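## Task

Coil the pink wire around the reel, always turning the same way, until only a small total length stays off it. Wire counts as wound only if it sits between the two flanges: not beyond their rims and not inside the middle hole. Finish with the reel flat on the table and entirely within the painted ring, with neither the reel nor the wire in contact with any other object or with anything fixed to the table, such as an arm base. The result must hold without the robot: release, move the grippers away, then declare the run finished yourself, since any other ending counts as a failure.

## Robot and tools

Robot: two arms, left_arm and right_arm, each with a parallel two-finger gripper. Each arm has six joints, base to hand: waist (-2.618 to 3.054 rad), shoulder (0 to 3.142), elbow (0 to 3.142), wrist pitch (-1.571 to 1.571), wrist yaw (-1.571 to 1.571), wrist roll (-2.094 to 2.094). A gripper's fingers point along its own +z axis and close along its own y axis. The reported end_effector_position is the spot between the finger pads, just under 1 cm behind the tips.

Frame: one scene frame for everything. Origin on the table surface midway between the arms; +x points forward over the table, +z up, and left_arm sits on the +y side. The names left and right do not refer to image sides. Positions are in metres; orientations are quaternions written w first (qw, qx, qy, qz). Printed hand positions can be somewhat wrong, more so when an arm reaches far.

Row layout (used by both moving tools): 16 numbers, left_arm first then right_arm, each as x, y, z, qw, qx, qy, qz, opening. x, y, z and the quaternion are an absolute pose (target, not offset) for that gripper in the scene frame. Opening runs -1 (closed) to +1 (fully open, 0.087 m). Always give all 16, even if one arm is idle; to keep an arm still, repeat its last reported position and quaternion and its wanted opening. To hold an orientation steady, resend the same quaternion each row rather than copying the slightly drifted reported one. Optionally append 12 more numbers from 0 to 1: stiffness scales for the joints, left_arm's six then right_arm's six in joint order; they persist until changed.

execute_actions(actions): a list of up to 15 actions; each action is a table of up to 15 rows, one row per 1/30 s step; if shorter, its last row is held to fill 15 steps. An empty list just returns the current state and images. Per step, the command is clipped to within 70 mm and 16 degrees of the measured pose, so far targets take several actions; after an action the arm only continues to the last clipped pose. Any target more than 0.6 m from the gripper's starting position along one of its axes makes that action refused for both arms; if the first action fails this or anything is malformed, nothing runs.

move(target, speed, blocking): target is one 16-number row of absolute poses; each gripper travels a straight line toward it, all arriving together, lasting 0.5 to 10 s (cut off at 10 s). speed is path top speed in m/s, 0.002 to 0.5, default 0.25; rotation up to twice that in rad/s. Openings are applied at the start. Paths ignore obstacles and the other arm, grippers may lag, stray or overshoot speed near full reach. Faster moves and targets set deeper past a contact push harder. blocking=false returns after 0.5 s while motion continues; then poll with wait(0), and other moves or execute_actions are refused until it ends or you call stop. The result adds a move: line with the ending (done, off_target, moving, held, fault), limits that acted (paced = pose clipped; held = a check blocked steps, after which the arm may jump faster), plus each gripper's distance from its target.

wait(seconds): 0 to 10 s, arms keep their last command; returns early if a running move ends. stop: brakes a running move (needs room, fingers keep moving). zoom_image(camera, region): enlarges [x0, y0, x1, y1] pixels (max 504x504) of the latest image from cam_head_left, cam_head_right, cam_high, cam_low, cam_left_wrist or cam_right_wrist; all images are 504x504 with (0,0) top-left. finished_scene(scene): ends the current scene by its number, irreversibly, after the last command settles; the reply tells whether it succeeded and gives the next task. Replying without a tool call ends everything.

Results: a state line per arm with position and quaternion, Hand target lines (the pose the controller now drives toward), Joint positions (last value = measured opening in metres), grip_measured (opening on the command scale, each gripper off by up to ~1 mm), joint torques (offset, noisy, nonzero in air), camera images and calibration changes. A pose unreachable line means a clearance check altered or blocked that arm's command. FAULT or OVER-TEMPERATURE FAULT lines mean an arm stopped. MOTOR HOT appears from 75 °C; 90 °C pauses that arm 10 s; 100 °C drops it.

Gripping: to hold something, command about 0.02 below grip_measured (less for a lighter hold); pads give roughly 20 N; fast closing can squeeze harder or spring open. Joint friction may leave the hand up to about 31 mm from the command, and tiny commands may do nothing.

Avoid: knocking anything off the table, dropping or slamming objects, hard pushes, arms striking each other, long heavy holding that heats motors. Objects may occasionally get nudged by outside pushes. Before finishing, open the grippers, withdraw them, and confirm the reel lies flat in the ring untouched.

Each tool is called after ">>>" in YAML: its name, and indented under it one key for each argument.

## Session

>>> execute_actions:
  actions: []

Scene clock: 0.00 s.
left_arm: end_effector_position=(+0.3618, +0.5298, +0.2258) grip_measured=+0.989 end_effector_quat_wxyz=(+0.419, -0.463, +0.683, -0.378) | right_arm: end_effector_position=(+0.2104, -0.0345, +0.1558) grip_measured=+0.995 end_effector_quat_wxyz=(+0.755, -0.440, +0.470, +0.123)
Joint positions: left_arm=[ 0.849  1.7    1.327 -0.249  0.898 -0.818  0.087] | right_arm=[ 0.856  1.646  0.265  1.552  0.044 -0.598  0.087]
Joint velocities: left_arm=[-0.012  0.007  0.002  0.007  0.066 -0.051 -0.   ] | right_arm=[ 0.002 -0.007  0.007  0.037  0.051  0.051 -0.   ]
Joint torques (N m, as the arm reports them, + toward a larger angle): no reading
Motor temperatures (°C, as the motors report them): left_arm=[31 33 30 32 30 31] | right_arm=[30 29 32 32 31 31]
Hand target (left_arm): +0.362, +0.530, +0.226; +0.419, -0.463, +0.683, -0.378
Hand target (right_arm): +0.210, -0.034, +0.156; +0.755, -0.440, +0.470, +0.123
Joint stiffness scale: left_arm=[1. 1. 1. 1. 1. 1.] | right_arm=[1. 1. 1. 1. 1. 1.]

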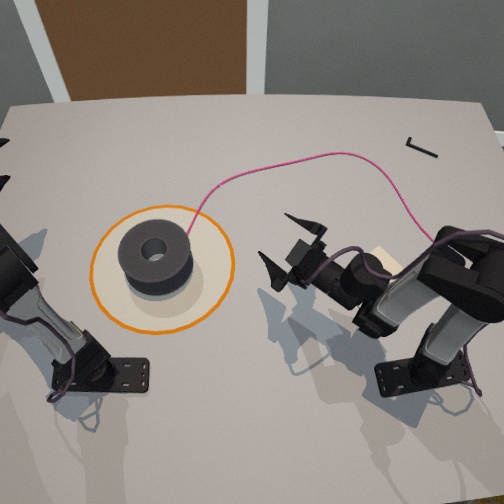

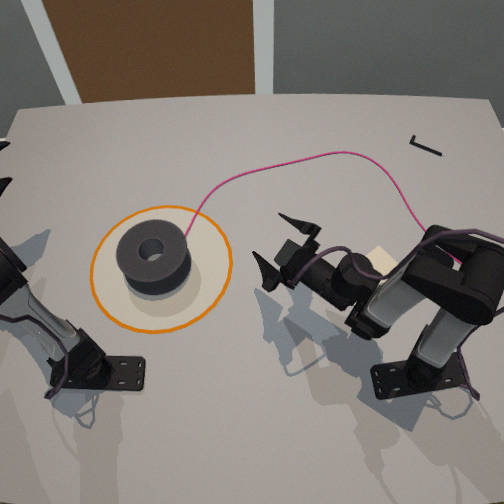

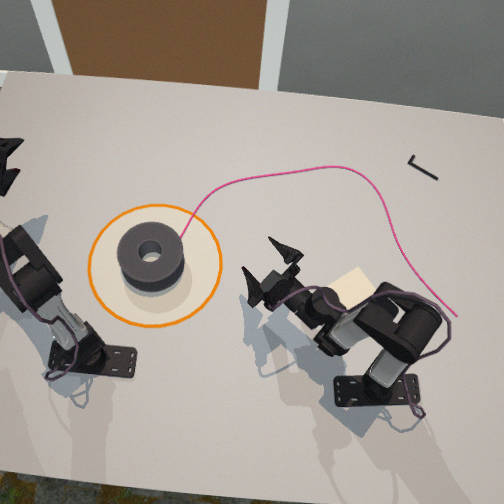

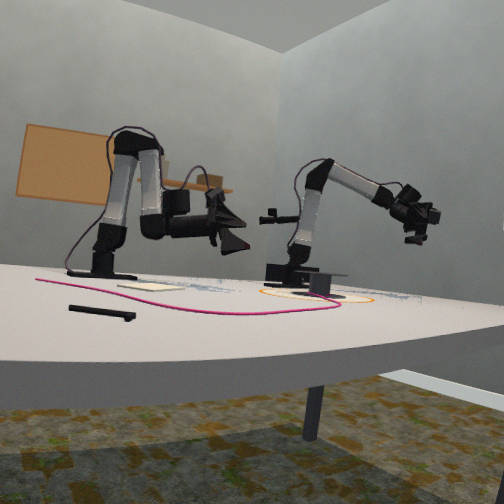

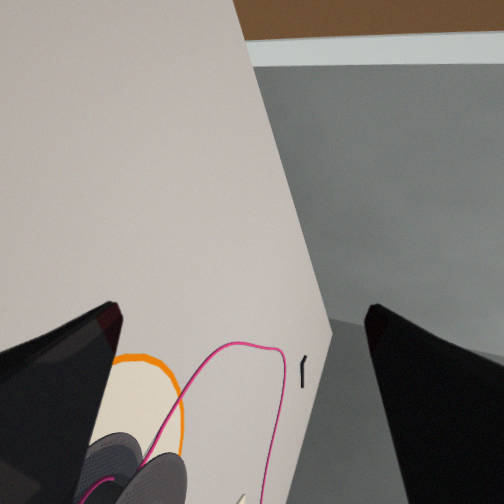

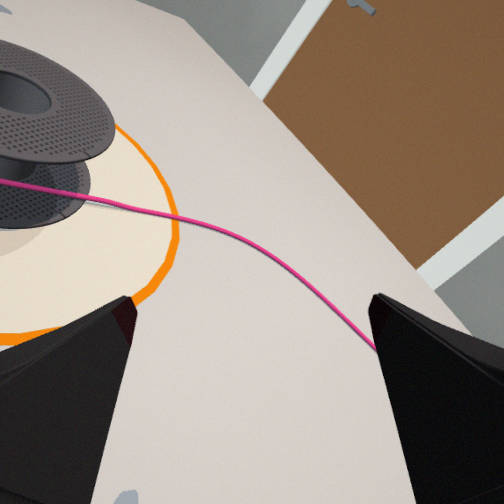

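>>> zoom_image:
  camera: "cam_high"
  region: [70, 180, 250, 340]

>>> zoom_image:
  camera: "cam_low"
  region: [240, 240, 400, 320]

Region (70, 180, 250, 340) of cam_high's 504x504 image, scaled by 2.800, with more detail than that image has.

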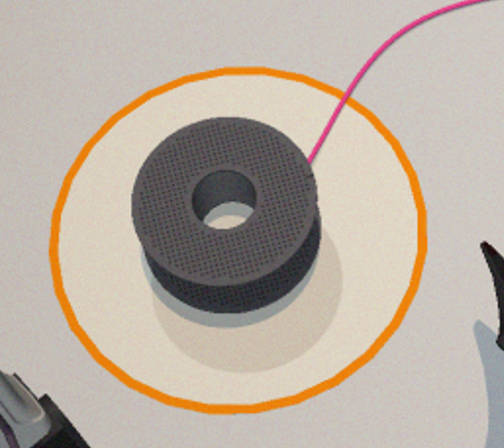

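Region (240, 240, 400, 320) of cam_low's 504x504 image, scaled by 3.150, with more detail than that image has.

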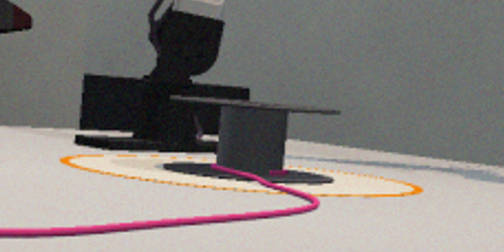

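>>> move:
  target: [0.203,0.232,0.14,0,0.986,-0.165,0,-1, 0.2104,-0.0345,0.1558,0.755,-0.440,0.470,0.123,1]

Scene clock: 34.03 s.
left_arm: end_effector_position=(+0.2017, +0.2281, +0.1357) grip_measured=-1.000 end_effector_quat_wxyz=(+0.203, +0.867, -0.450, +0.065) | right_arm: end_effector_position=(+0.2104, -0.0345, +0.1558) grip_measured=+0.995 end_effector_quat_wxyz=(+0.755, -0.440, +0.470, +0.123)
Joint positions: left_arm=[ 0.06   1.401  1.093 -1.37   0.416 -2.092  0.   ] | right_arm=[ 0.856  1.646  0.265  1.552  0.044 -0.598  0.087]
Joint velocities: left_arm=[-0.012  0.012  0.007 -0.037  0.007 -0.022  0.   ] | right_arm=[-0.002 -0.007  0.007 -0.007  0.051 -0.066 -0.   ]
Joint torques (N m, as the arm reports them, + toward a larger angle): left_arm=[ 0.72 -3.04  7.55 -0.06  0.27  0.04] | right_arm=[-0.11 -5.46  4.22  1.85  0.08 -0.01]
Motor temperatures (°C, as the motors report them): left_arm=[31 38 35 36 30 31] | right_arm=[30 31 34 38 31 31]
Hand target (left_arm): +0.207, +0.230, +0.140; +0.207, +0.870, -0.442, +0.066
Hand target (right_arm): +0.210, -0.035, +0.156; +0.755, -0.440, +0.470, +0.123
Off the commanded pose (left_arm): 0.006 m, 43 deg; orientation clipped at the last step of the last action.
Off the commanded pose (right_arm): 0.000 m, 0 deg.
Joint stiffness scale: left_arm=[1. 1. 1. 1. 1. 1.] | right_arm=[1. 1. 1. 1. 1. 1.]
joint sent to its limit (left arm) — the command would take joint 6 (wrist roll) past its lower limit, so that joint was sent only as far as its limit.
move: off_target (left_arm); limits=paced
camera_calibration (this result's frames):
cam_left_wrist: T_world_to_cam=[[0.787165, 0.530827, -0.313999, -0.235653], [0.467412, -0.18131, 0.865247, -0.145079], [0.402365, -0.827859, -0.390836, 0.301994], [0, 0, 0, 1]] pos_world=[0.131798, 0.348795, 0.169565]

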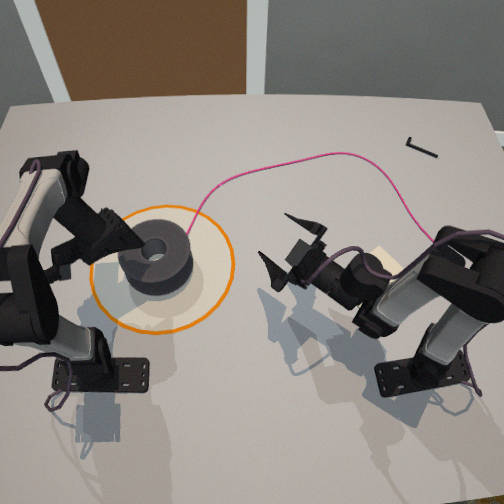

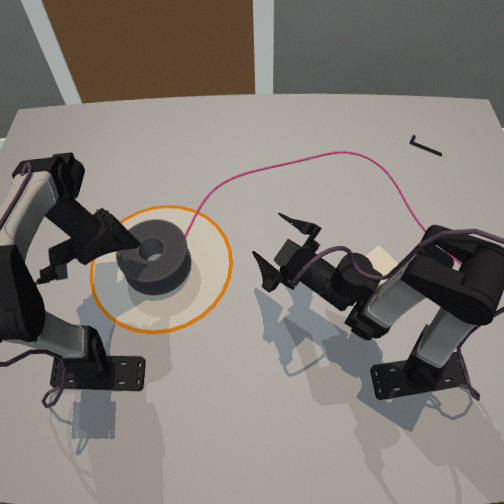

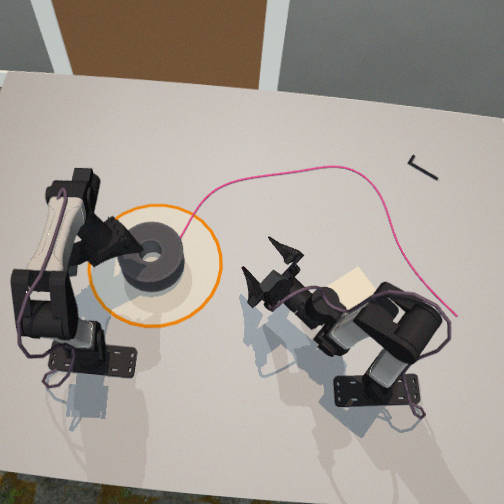

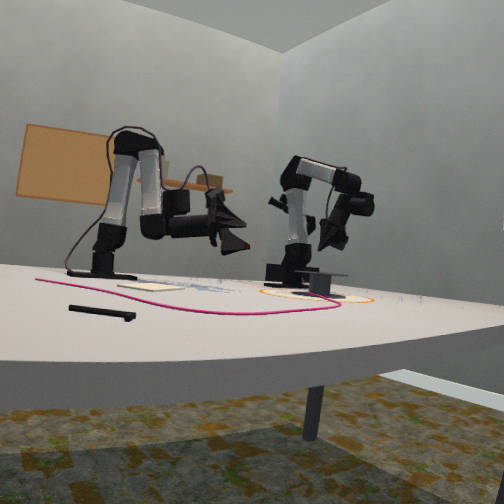

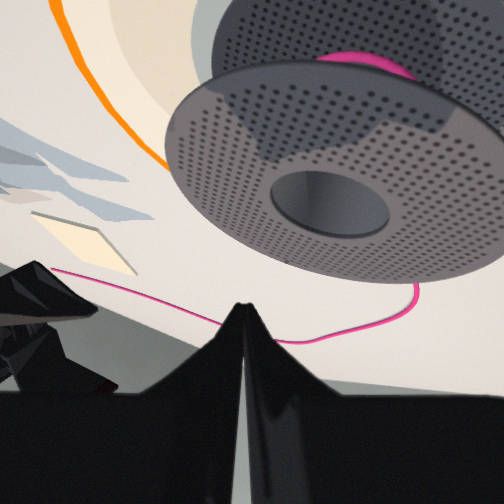

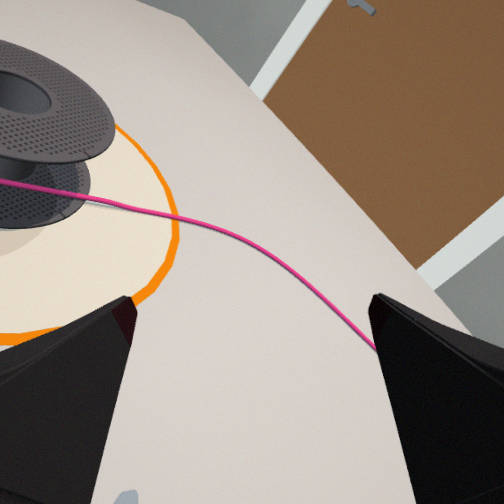

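>>> move:
  target: [0.203,0.232,0.11,0,0.732,-0.682,0,-1, 0.2104,-0.0345,0.1558,0.755,-0.440,0.470,0.123,1]

Scene clock: 39.87 s.
left_arm: end_effector_position=(+0.1933, +0.2331, +0.1073) grip_measured=-1.000 end_effector_quat_wxyz=(+0.010, +0.737, -0.676, -0.005) | right_arm: end_effector_position=(+0.2104, -0.0345, +0.1558) grip_measured=+0.995 end_effector_quat_wxyz=(+0.755, -0.440, +0.470, +0.123)
Joint positions: left_arm=[-0.188  1.402  1.093 -1.28   0.012 -1.835  0.   ] | right_arm=[ 0.856  1.646  0.265  1.552  0.044 -0.598  0.087]
Joint velocities: left_arm=[ 0.007  0.002 -0.002 -0.066 -0.066 -0.037  0.   ] | right_arm=[ 0.007  0.012 -0.007 -0.007  0.037  0.066  0.001]
Joint torques (N m, as the arm reports them, + toward a larger angle): left_arm=[-0.72 -2.87  7.61  0.36 -0.15  0.14] | right_arm=[-0.13 -5.33  3.84  1.92  0.03  0.03]
Motor temperatures (°C, as the motors report them): left_arm=[31 38 35 36 30 31] | right_arm=[30 32 34 39 31 31]
Hand target (left_arm): +0.203, +0.231, +0.110; +0.000, +0.732, -0.682, +0.000
Hand target (right_arm): +0.210, -0.035, +0.156; +0.755, -0.440, +0.470, +0.123
Off the commanded pose (left_arm): 0.010 m, 2 deg.
Off the commanded pose (right_arm): 0.000 m, 0 deg.
Joint stiffness scale: left_arm=[1. 1. 1. 1. 1. 1.] | right_arm=[1. 1. 1. 1. 1. 1.]
move: done
camera_calibration (this result's frames):
cam_left_wrist: T_world_to_cam=[[0.992603, 0.116423, -0.0344351, -0.213657], [0.102785, -0.654875, 0.748715, 0.0777039], [0.0646169, -0.746715, -0.661998, 0.373823], [0, 0, 0, 1]] pos_world=[0.179935, 0.3549, 0.181934]

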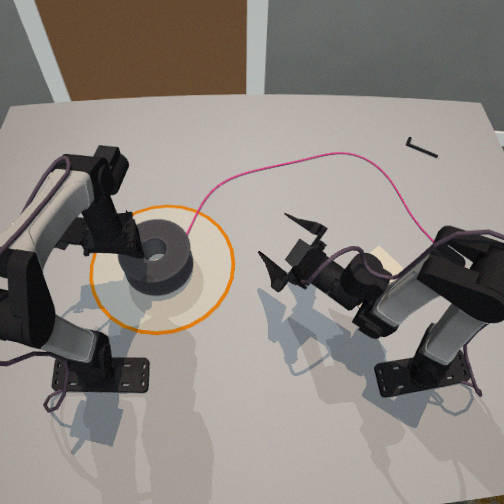

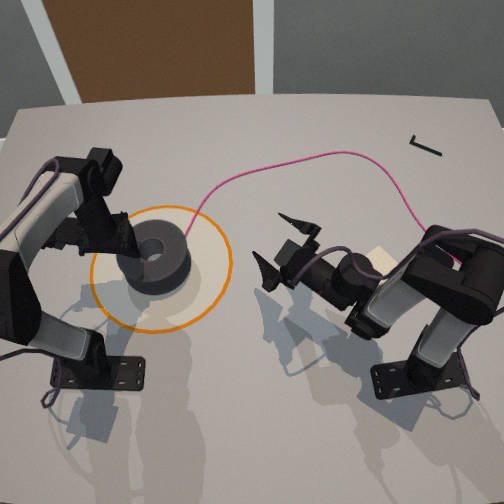

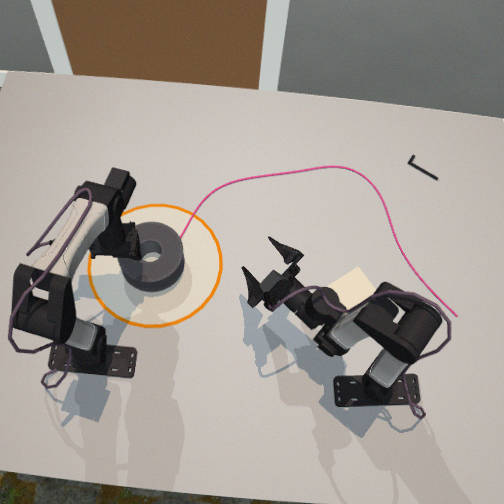

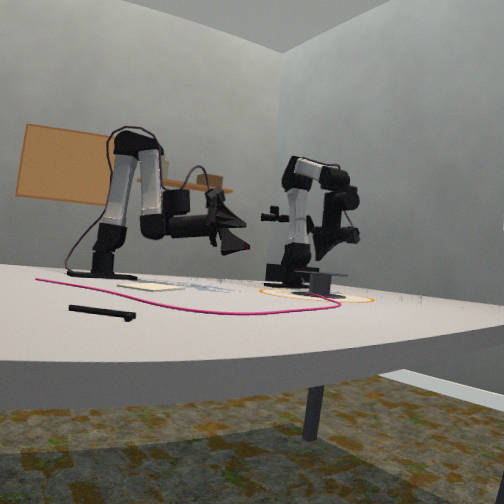

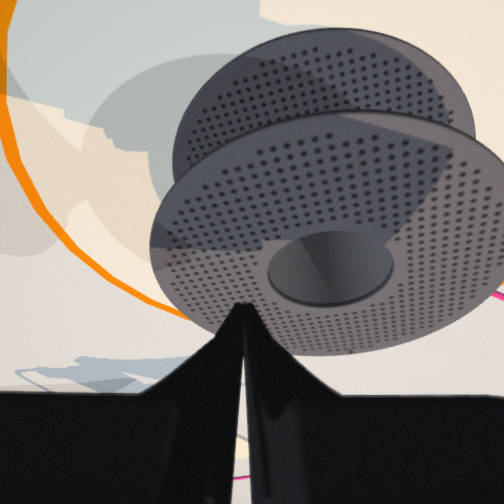

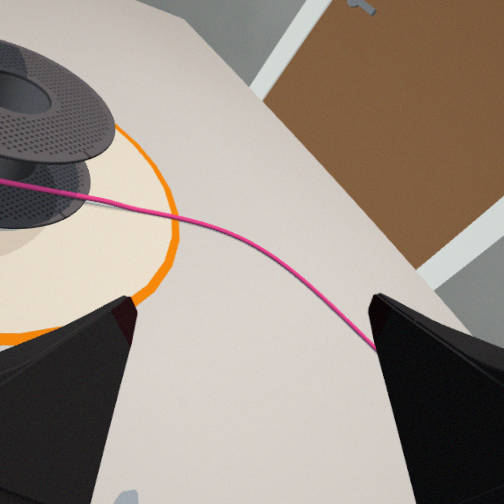

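>>> move:
  target: [0.232,0.214,0.085,0,0.732,-0.682,0,-1, 0.2104,-0.0345,0.1558,0.755,-0.440,0.470,0.123,1]
  speed: 0.1

Scene clock: 44.53 s.
left_arm: end_effector_position=(+0.2218, +0.2174, +0.0814) grip_measured=-1.000 end_effector_quat_wxyz=(+0.011, +0.733, -0.680, -0.008) | right_arm: end_effector_position=(+0.2104, -0.0345, +0.1558) grip_measured=+0.995 end_effector_quat_wxyz=(+0.755, -0.440, +0.470, +0.123)
Joint positions: left_arm=[-0.23   1.544  1.117 -1.17   0.01  -1.865  0.   ] | right_arm=[ 0.856  1.646  0.265  1.552  0.044 -0.598  0.087]
Joint velocities: left_arm=[ 0.012 -0.007  0.007  0.051 -0.051  0.022  0.   ] | right_arm=[-0.012  0.012 -0.017  0.037  0.037 -0.022  0.   ]
Joint torques (N m, as the arm reports them, + toward a larger angle): left_arm=[-0.74 -4.54  7.56  0.33 -0.14  0.05] | right_arm=[-0.36 -5.36  4.24  1.9   0.03 -0.01]
Motor temperatures (°C, as the motors report them): left_arm=[31 37 36 35 30 31] | right_arm=[30 32 34 39 31 31]
Hand target (left_arm): +0.232, +0.214, +0.085; +0.000, +0.732, -0.682, +0.000
Hand target (right_arm): +0.210, -0.035, +0.156; +0.755, -0.440, +0.470, +0.123
Off the commanded pose (left_arm): 0.011 m, 2 deg.
Off the commanded pose (right_arm): 0.000 m, 0 deg.
Joint stiffness scale: left_arm=[1. 1. 1. 1. 1. 1.] | right_arm=[1. 1. 1. 1. 1. 1.]
move: off_target (left_arm)
camera_calibration (this result's frames):
cam_left_wrist: T_world_to_cam=[[0.993635, 0.10516, -0.0403873, -0.238392], [0.100063, -0.659272, 0.745216, 0.0857167], [0.051741, -0.744514, -0.665598, 0.345776], [0, 0, 0, 1]] pos_world=[0.210407, 0.339016, 0.156643]

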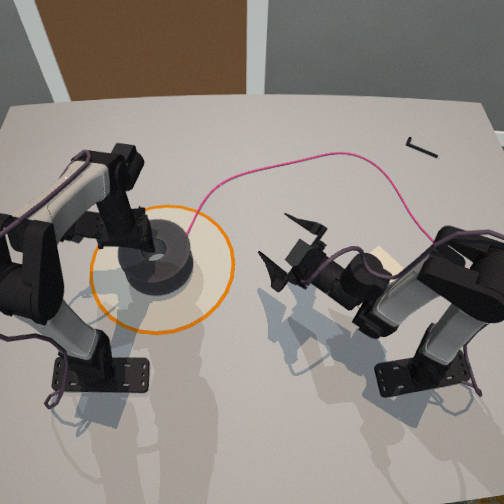

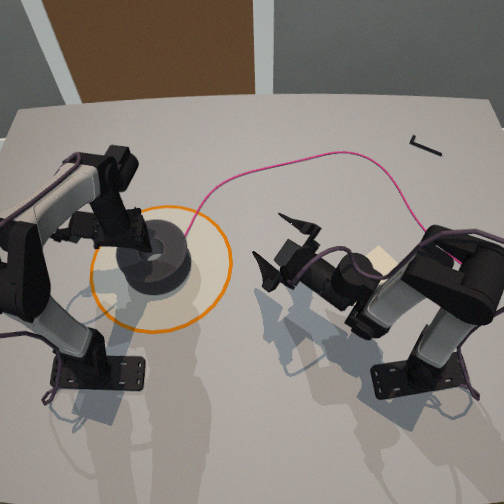

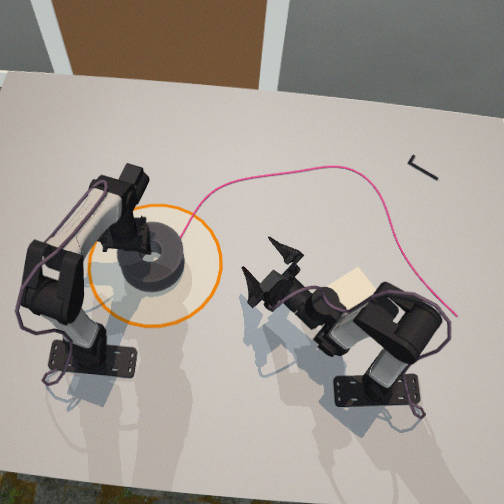

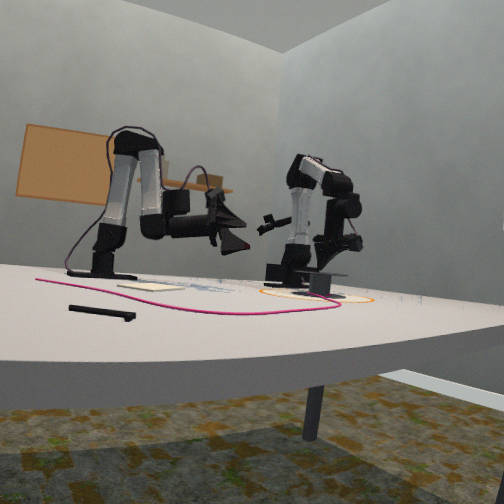

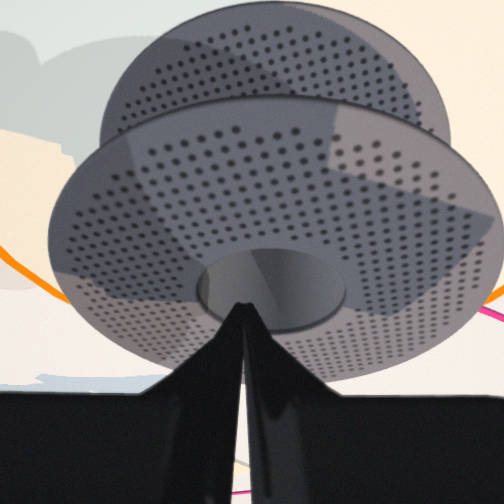

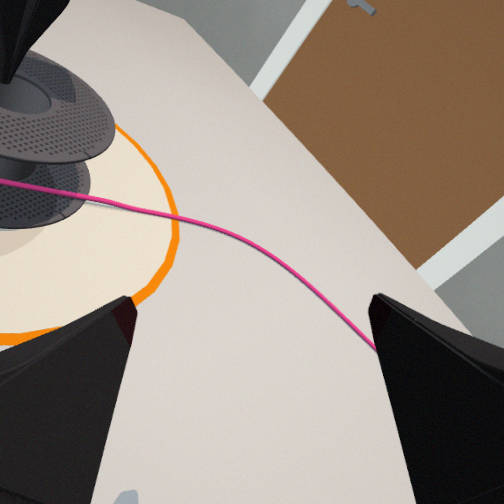

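>>> move:
  target: [0.242,0.211,0.045,0,0.732,-0.682,0,-1, 0.2104,-0.0345,0.1558,0.755,-0.440,0.470,0.123,1]
  speed: 0.05

>>> move:
  target: [0.242,0.211,0.045,0,0.732,-0.682,0,0.3, 0.2104,-0.0345,0.1558,0.755,-0.440,0.470,0.123,1]
  speed: 0.05

Scene clock: 51.57 s.
left_arm: end_effector_position=(+0.2459, +0.2121, +0.0542) grip_measured=-1.000 end_effector_quat_wxyz=(-0.000, +0.734, -0.679, +0.010) | right_arm: end_effector_position=(+0.2104, -0.0345, +0.1558) grip_measured=+0.995 end_effector_quat_wxyz=(+0.755, -0.440, +0.470, +0.123)
Joint positions: left_arm=[-0.23   1.622  1.084 -1.015  0.01  -1.868  0.   ] | right_arm=[ 0.856  1.646  0.265  1.552  0.044 -0.598  0.087]
Joint velocities: left_arm=[-0.017 -0.007  0.007  0.022  0.007 -0.007  0.   ] | right_arm=[-0.002  0.002  0.017  0.022  0.037 -0.037 -0.001]
Joint torques (N m, as the arm reports them, + toward a larger angle): left_arm=[-0.95 -5.26  4.3   0.49 -0.15  0.05] | right_arm=[-0.17 -5.3   4.    1.89  0.1   0.03]
Motor temperatures (°C, as the motors report them): left_arm=[31 37 36 35 30 31] | right_arm=[30 32 35 39 31 31]
Hand target (left_arm): +0.242, +0.211, +0.045; +0.000, +0.732, -0.682, -0.000
Hand target (right_arm): +0.210, -0.035, +0.156; +0.755, -0.440, +0.470, +0.123
Off the commanded pose (left_arm): 0.010 m, 1 deg.
Off the commanded pose (right_arm): 0.000 m, 0 deg.
Joint stiffness scale: left_arm=[1. 1. 1. 1. 1. 1.] | right_arm=[1. 1. 1. 1. 1. 1.]
move: done
camera_calibration (this result's frames):
cam_left_wrist: T_world_to_cam=[[0.994232, 0.107254, 0.000174855, -0.265615], [0.0702431, -0.652373, 0.754636, 0.105416], [0.0810521, -0.750271, -0.656143, 0.316035], [0, 0, 0, 1]] pos_world=[0.231063, 0.33437, 0.12786]

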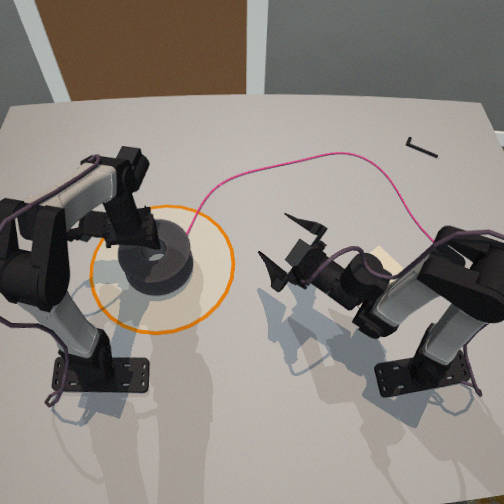

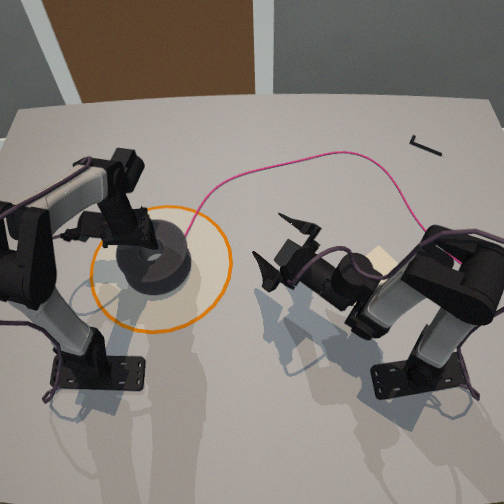

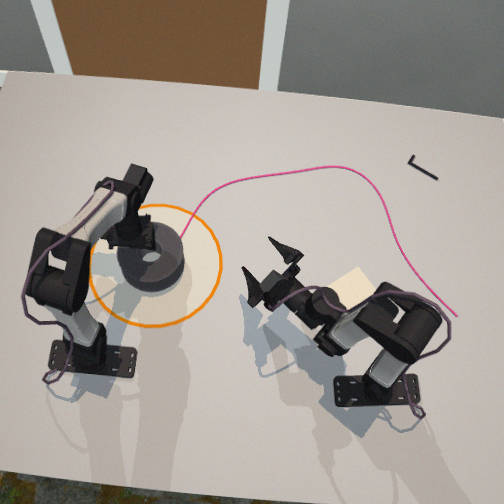

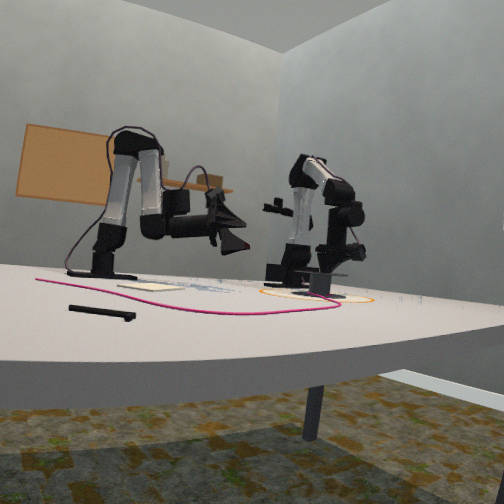

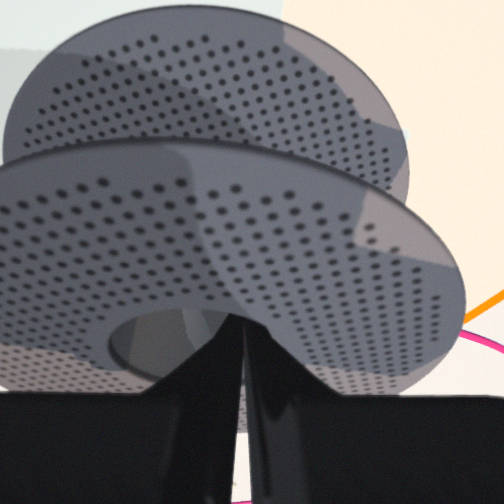

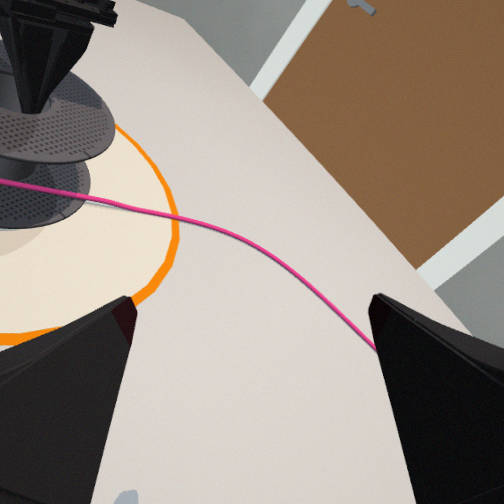

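Scene clock: 52.27 s.
left_arm: end_effector_position=(+0.2457, +0.2117, +0.0543) grip_measured=-0.178 end_effector_quat_wxyz=(+0.001, +0.734, -0.679, +0.010) | right_arm: end_effector_position=(+0.2104, -0.0345, +0.1558) grip_measured=+0.995 end_effector_quat_wxyz=(+0.755, -0.440, +0.470, +0.123)
Joint positions: left_arm=[-0.23   1.622  1.084 -1.016  0.012 -1.868  0.036] | right_arm=[ 0.856  1.646  0.265  1.552  0.044 -0.598  0.087]
Joint velocities: left_arm=[ 0.017 -0.002  0.007 -0.022 -0.037 -0.022  0.   ] | right_arm=[-0.002  0.007 -0.012  0.007 -0.051 -0.037 -0.001]
Joint torques (N m, as the arm reports them, + toward a larger angle): left_arm=[-1.02 -5.29  4.3   0.5  -0.17  0.04] | right_arm=[-0.19 -5.44  4.06  1.83  0.07  0.05]
Motor temperatures (°C, as the motors report them): left_arm=[31 37 36 35 30 31] | right_arm=[30 32 35 40 31 31]
Hand target (left_arm): +0.242, +0.211, +0.045; -0.000, +0.732, -0.682, -0.000
Hand target (right_arm): +0.210, -0.035, +0.156; +0.755, -0.440, +0.470, +0.123
Off the commanded pose (left_arm): 0.010 m, 1 deg.
Off the commanded pose (right_arm): 0.000 m, 0 deg.
Joint stiffness scale: left_arm=[1. 1. 1. 1. 1. 1.] | right_arm=[1. 1. 1. 1. 1. 1.]
move: done
camera_calibration (this result's frames):
cam_left_wrist: T_world_to_cam=[[0.994195, 0.107594, -0.000928803, -0.265414], [0.0711285, -0.65072, 0.755979, 0.104479], [0.0807342, -0.751656, -0.654595, 0.316117], [0, 0, 0, 1]] pos_world=[0.23092, 0.334155, 0.127699]

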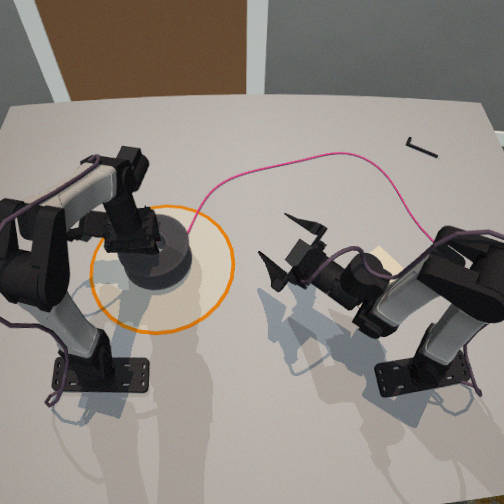

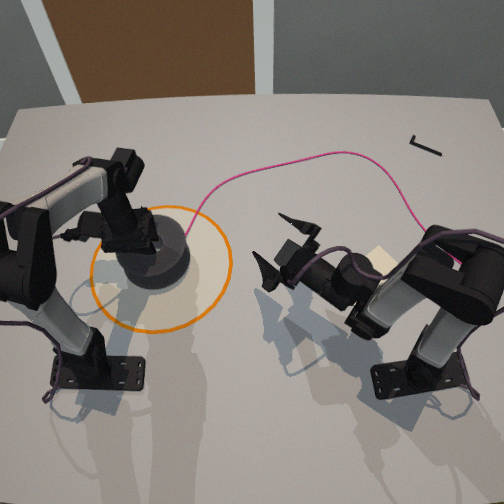

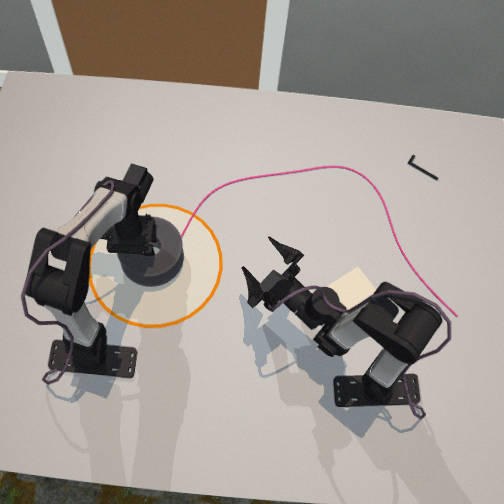

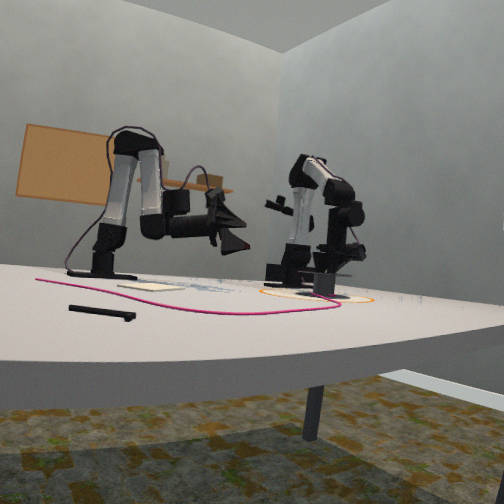

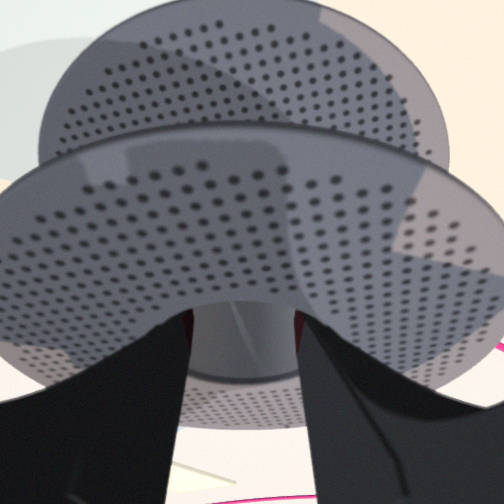

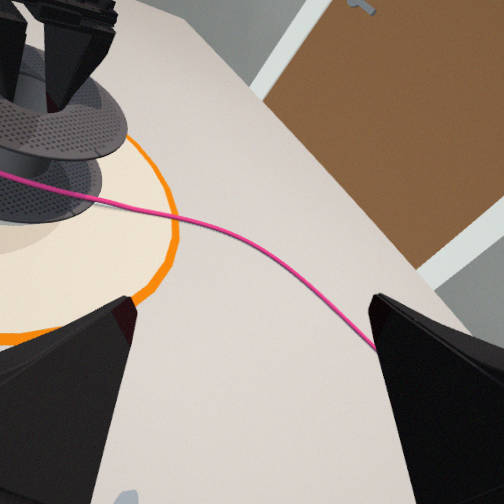

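>>> move:
  target: [0.242,0.211,0.045,0,-0.129,-0.992,0,0.3, 0.2104,-0.0345,0.1558,0.755,-0.440,0.470,0.123,1]
  speed: 0.5

>>> move:
  target: [0.242,0.211,0.045,0,-0.893,-0.450,0,0.3, 0.2104,-0.0345,0.1558,0.755,-0.440,0.470,0.123,1]
  speed: 0.5

Scene clock: 60.23 s.
left_arm: end_effector_position=(+0.2374, +0.2123, +0.0535) grip_measured=-0.178 end_effector_quat_wxyz=(+0.005, +0.117, +0.993, -0.006) | right_arm: end_effector_position=(+0.2104, -0.0345, +0.1558) grip_measured=+0.995 end_effector_quat_wxyz=(+0.755, -0.440, +0.470, +0.123)
Joint positions: left_arm=[-0.359  1.804  1.295 -1.049  0.01  -0.115  0.036] | right_arm=[ 0.856  1.646  0.265  1.552  0.044 -0.598  0.087]
Joint velocities: left_arm=[-0.012  0.002  0.002  0.022  0.007  0.037 -0.001] | right_arm=[ 0.002 -0.007 -0.012  0.095  0.022  0.037 -0.001]
Joint torques (N m, as the arm reports them, + toward a larger angle): left_arm=[-0.67 -5.24  6.33  0.61 -0.07  0.21] | right_arm=[-0.34 -5.47  3.92  1.86  0.09 -0.01]
Motor temperatures (°C, as the motors report them): left_arm=[31 37 36 34 30 31] | right_arm=[30 32 35 40 31 31]
Hand target (left_arm): +0.241, +0.211, +0.044; -0.000, +0.129, +0.992, -0.000
Hand target (right_arm): +0.210, -0.035, +0.156; +0.755, -0.440, +0.470, +0.123
Off the commanded pose (left_arm): 0.010 m, 2 deg.
Off the commanded pose (right_arm): 0.000 m, 0 deg.
Joint stiffness scale: left_arm=[1. 1. 1. 1. 1. 1.] | right_arm=[1. 1. 1. 1. 1. 1.]
move: done
camera_calibration (this result's frames):
cam_left_wrist: T_world_to_cam=[[-0.201587, -0.979469, -0.00189663, 0.257489], [-0.661826, 0.134784, 0.737441, 0.114311], [-0.722045, 0.149914, -0.675408, 0.316934], [0, 0, 0, 1]] pos_world=[0.356401, 0.189282, 0.130251]

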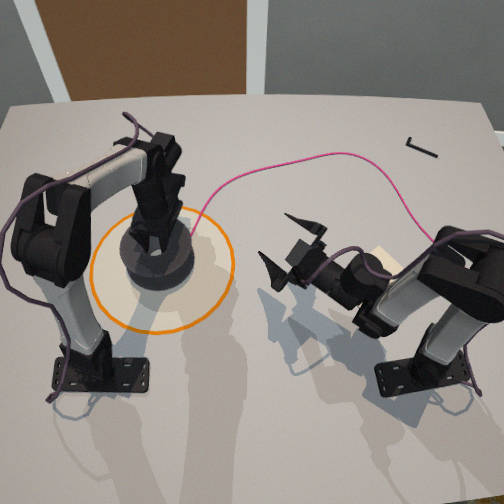

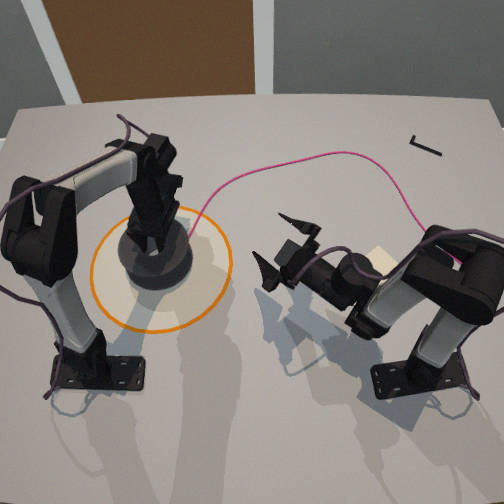

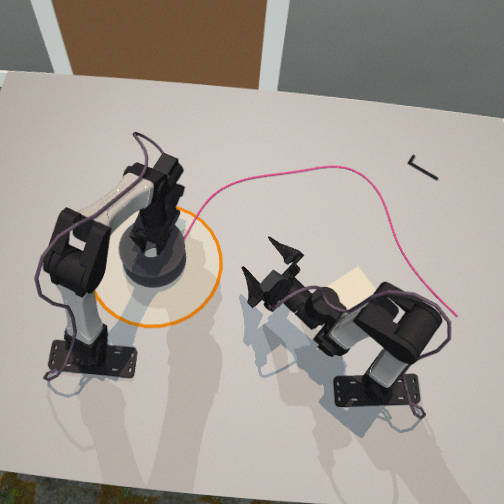

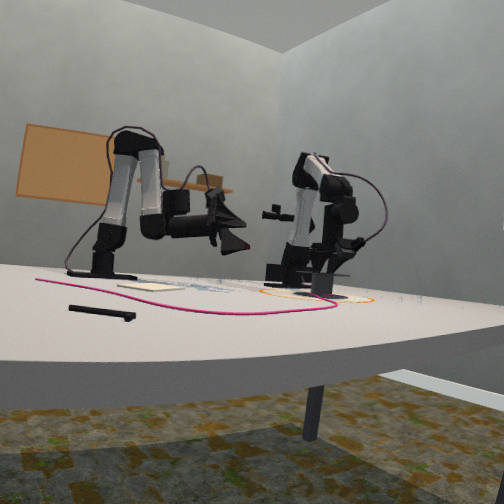

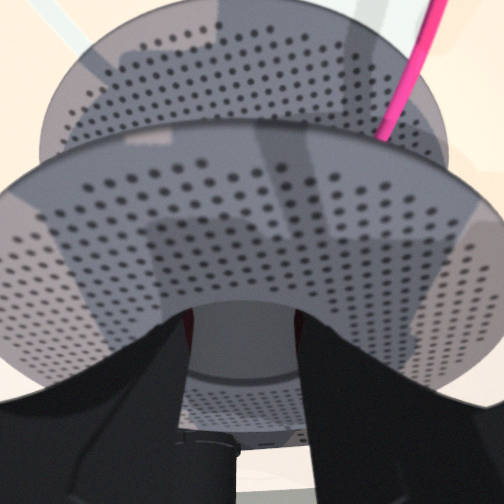

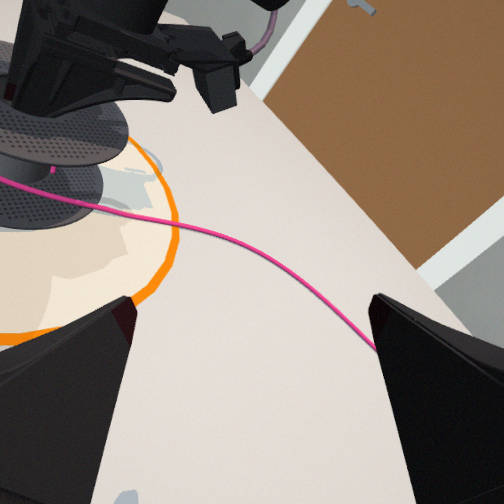

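Scene clock: 62.97 s.
left_arm: end_effector_position=(+0.2481, +0.2103, +0.0537) grip_measured=-0.178 end_effector_quat_wxyz=(+0.001, +0.889, +0.458, +0.006) | right_arm: end_effector_position=(+0.2104, -0.0345, +0.1558) grip_measured=+0.995 end_effector_quat_wxyz=(+0.755, -0.440, +0.470, +0.123)
Joint positions: left_arm=[-0.52   1.667  1.131 -1.026 -0.009  1.681  0.036] | right_arm=[ 0.856  1.646  0.265  1.552  0.044 -0.598  0.087]
Joint velocities: left_arm=[-0.017  0.012 -0.002 -0.007  0.022  0.037  0.   ] | right_arm=[ 0.027  0.002 -0.012 -0.037  0.081  0.022  0.001]
Joint torques (N m, as the arm reports them, + toward a larger angle): left_arm=[-0.25 -7.12  3.13  0.54  0.18  0.2 ] | right_arm=[-0.27 -5.45  3.95  1.85  0.08  0.01]
Motor temperatures (°C, as the motors report them): left_arm=[31 38 36 34 30 31] | right_arm=[30 32 35 40 31 31]
Hand target (left_arm): +0.242, +0.211, +0.045; -0.001, +0.893, +0.450, -0.001
Hand target (right_arm): +0.210, -0.035, +0.156; +0.755, -0.440, +0.470, +0.123
Off the commanded pose (left_arm): 0.011 m, 1 deg.
Off the commanded pose (right_arm): 0.000 m, 0 deg.
Joint stiffness scale: left_arm=[1. 1. 1. 1. 1. 1.] | right_arm=[1. 1. 1. 1. 1. 1.]
move: off_target (left_arm)
camera_calibration (this result's frames):
cam_left_wrist: T_world_to_cam=[[-0.831133, 0.555648, -0.0217639, 0.0921141], [0.353208, 0.557744, 0.75111, -0.219993], [0.429492, 0.616585, -0.659819, -0.0595356], [0, 0, 0, 1]] pos_world=[0.179832, 0.108225, 0.127961]

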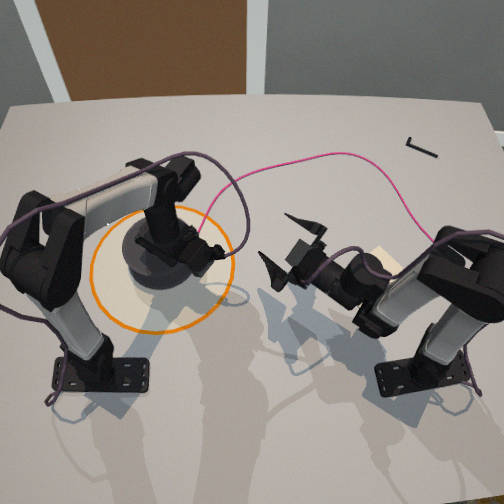

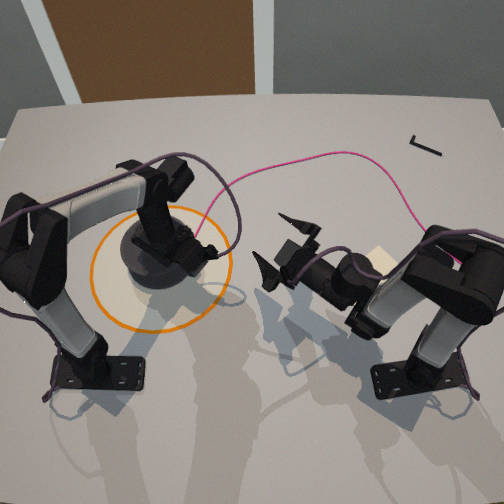

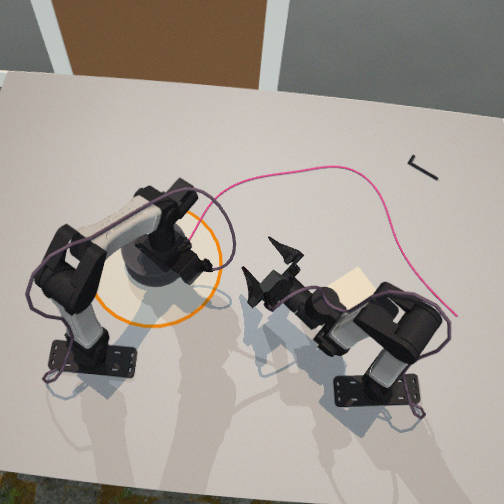

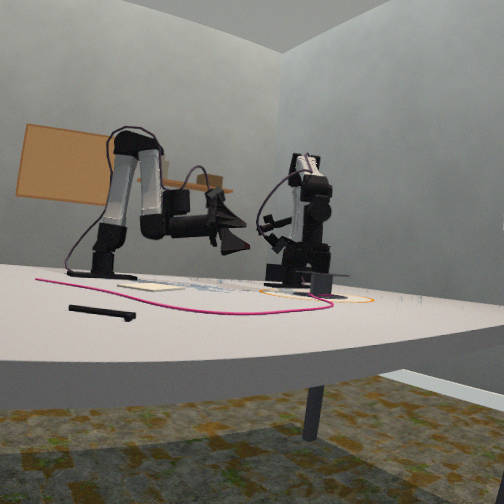

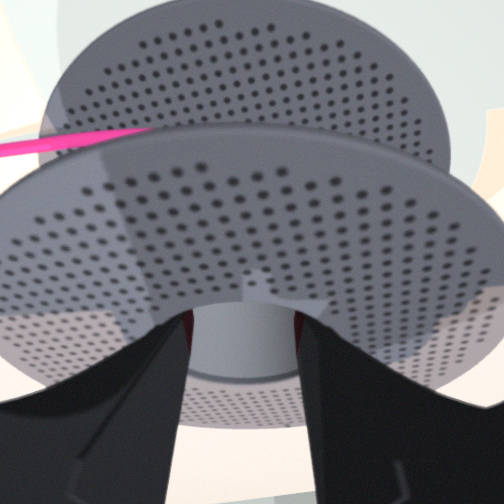

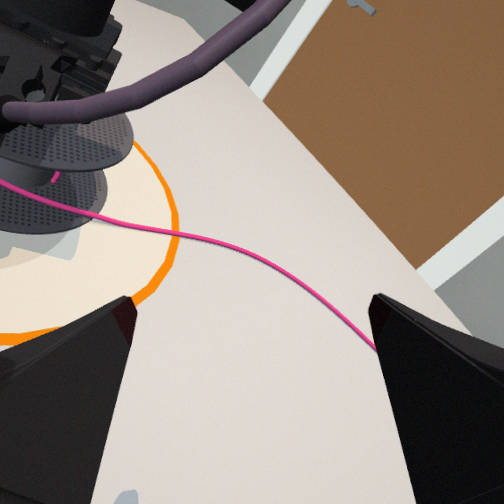

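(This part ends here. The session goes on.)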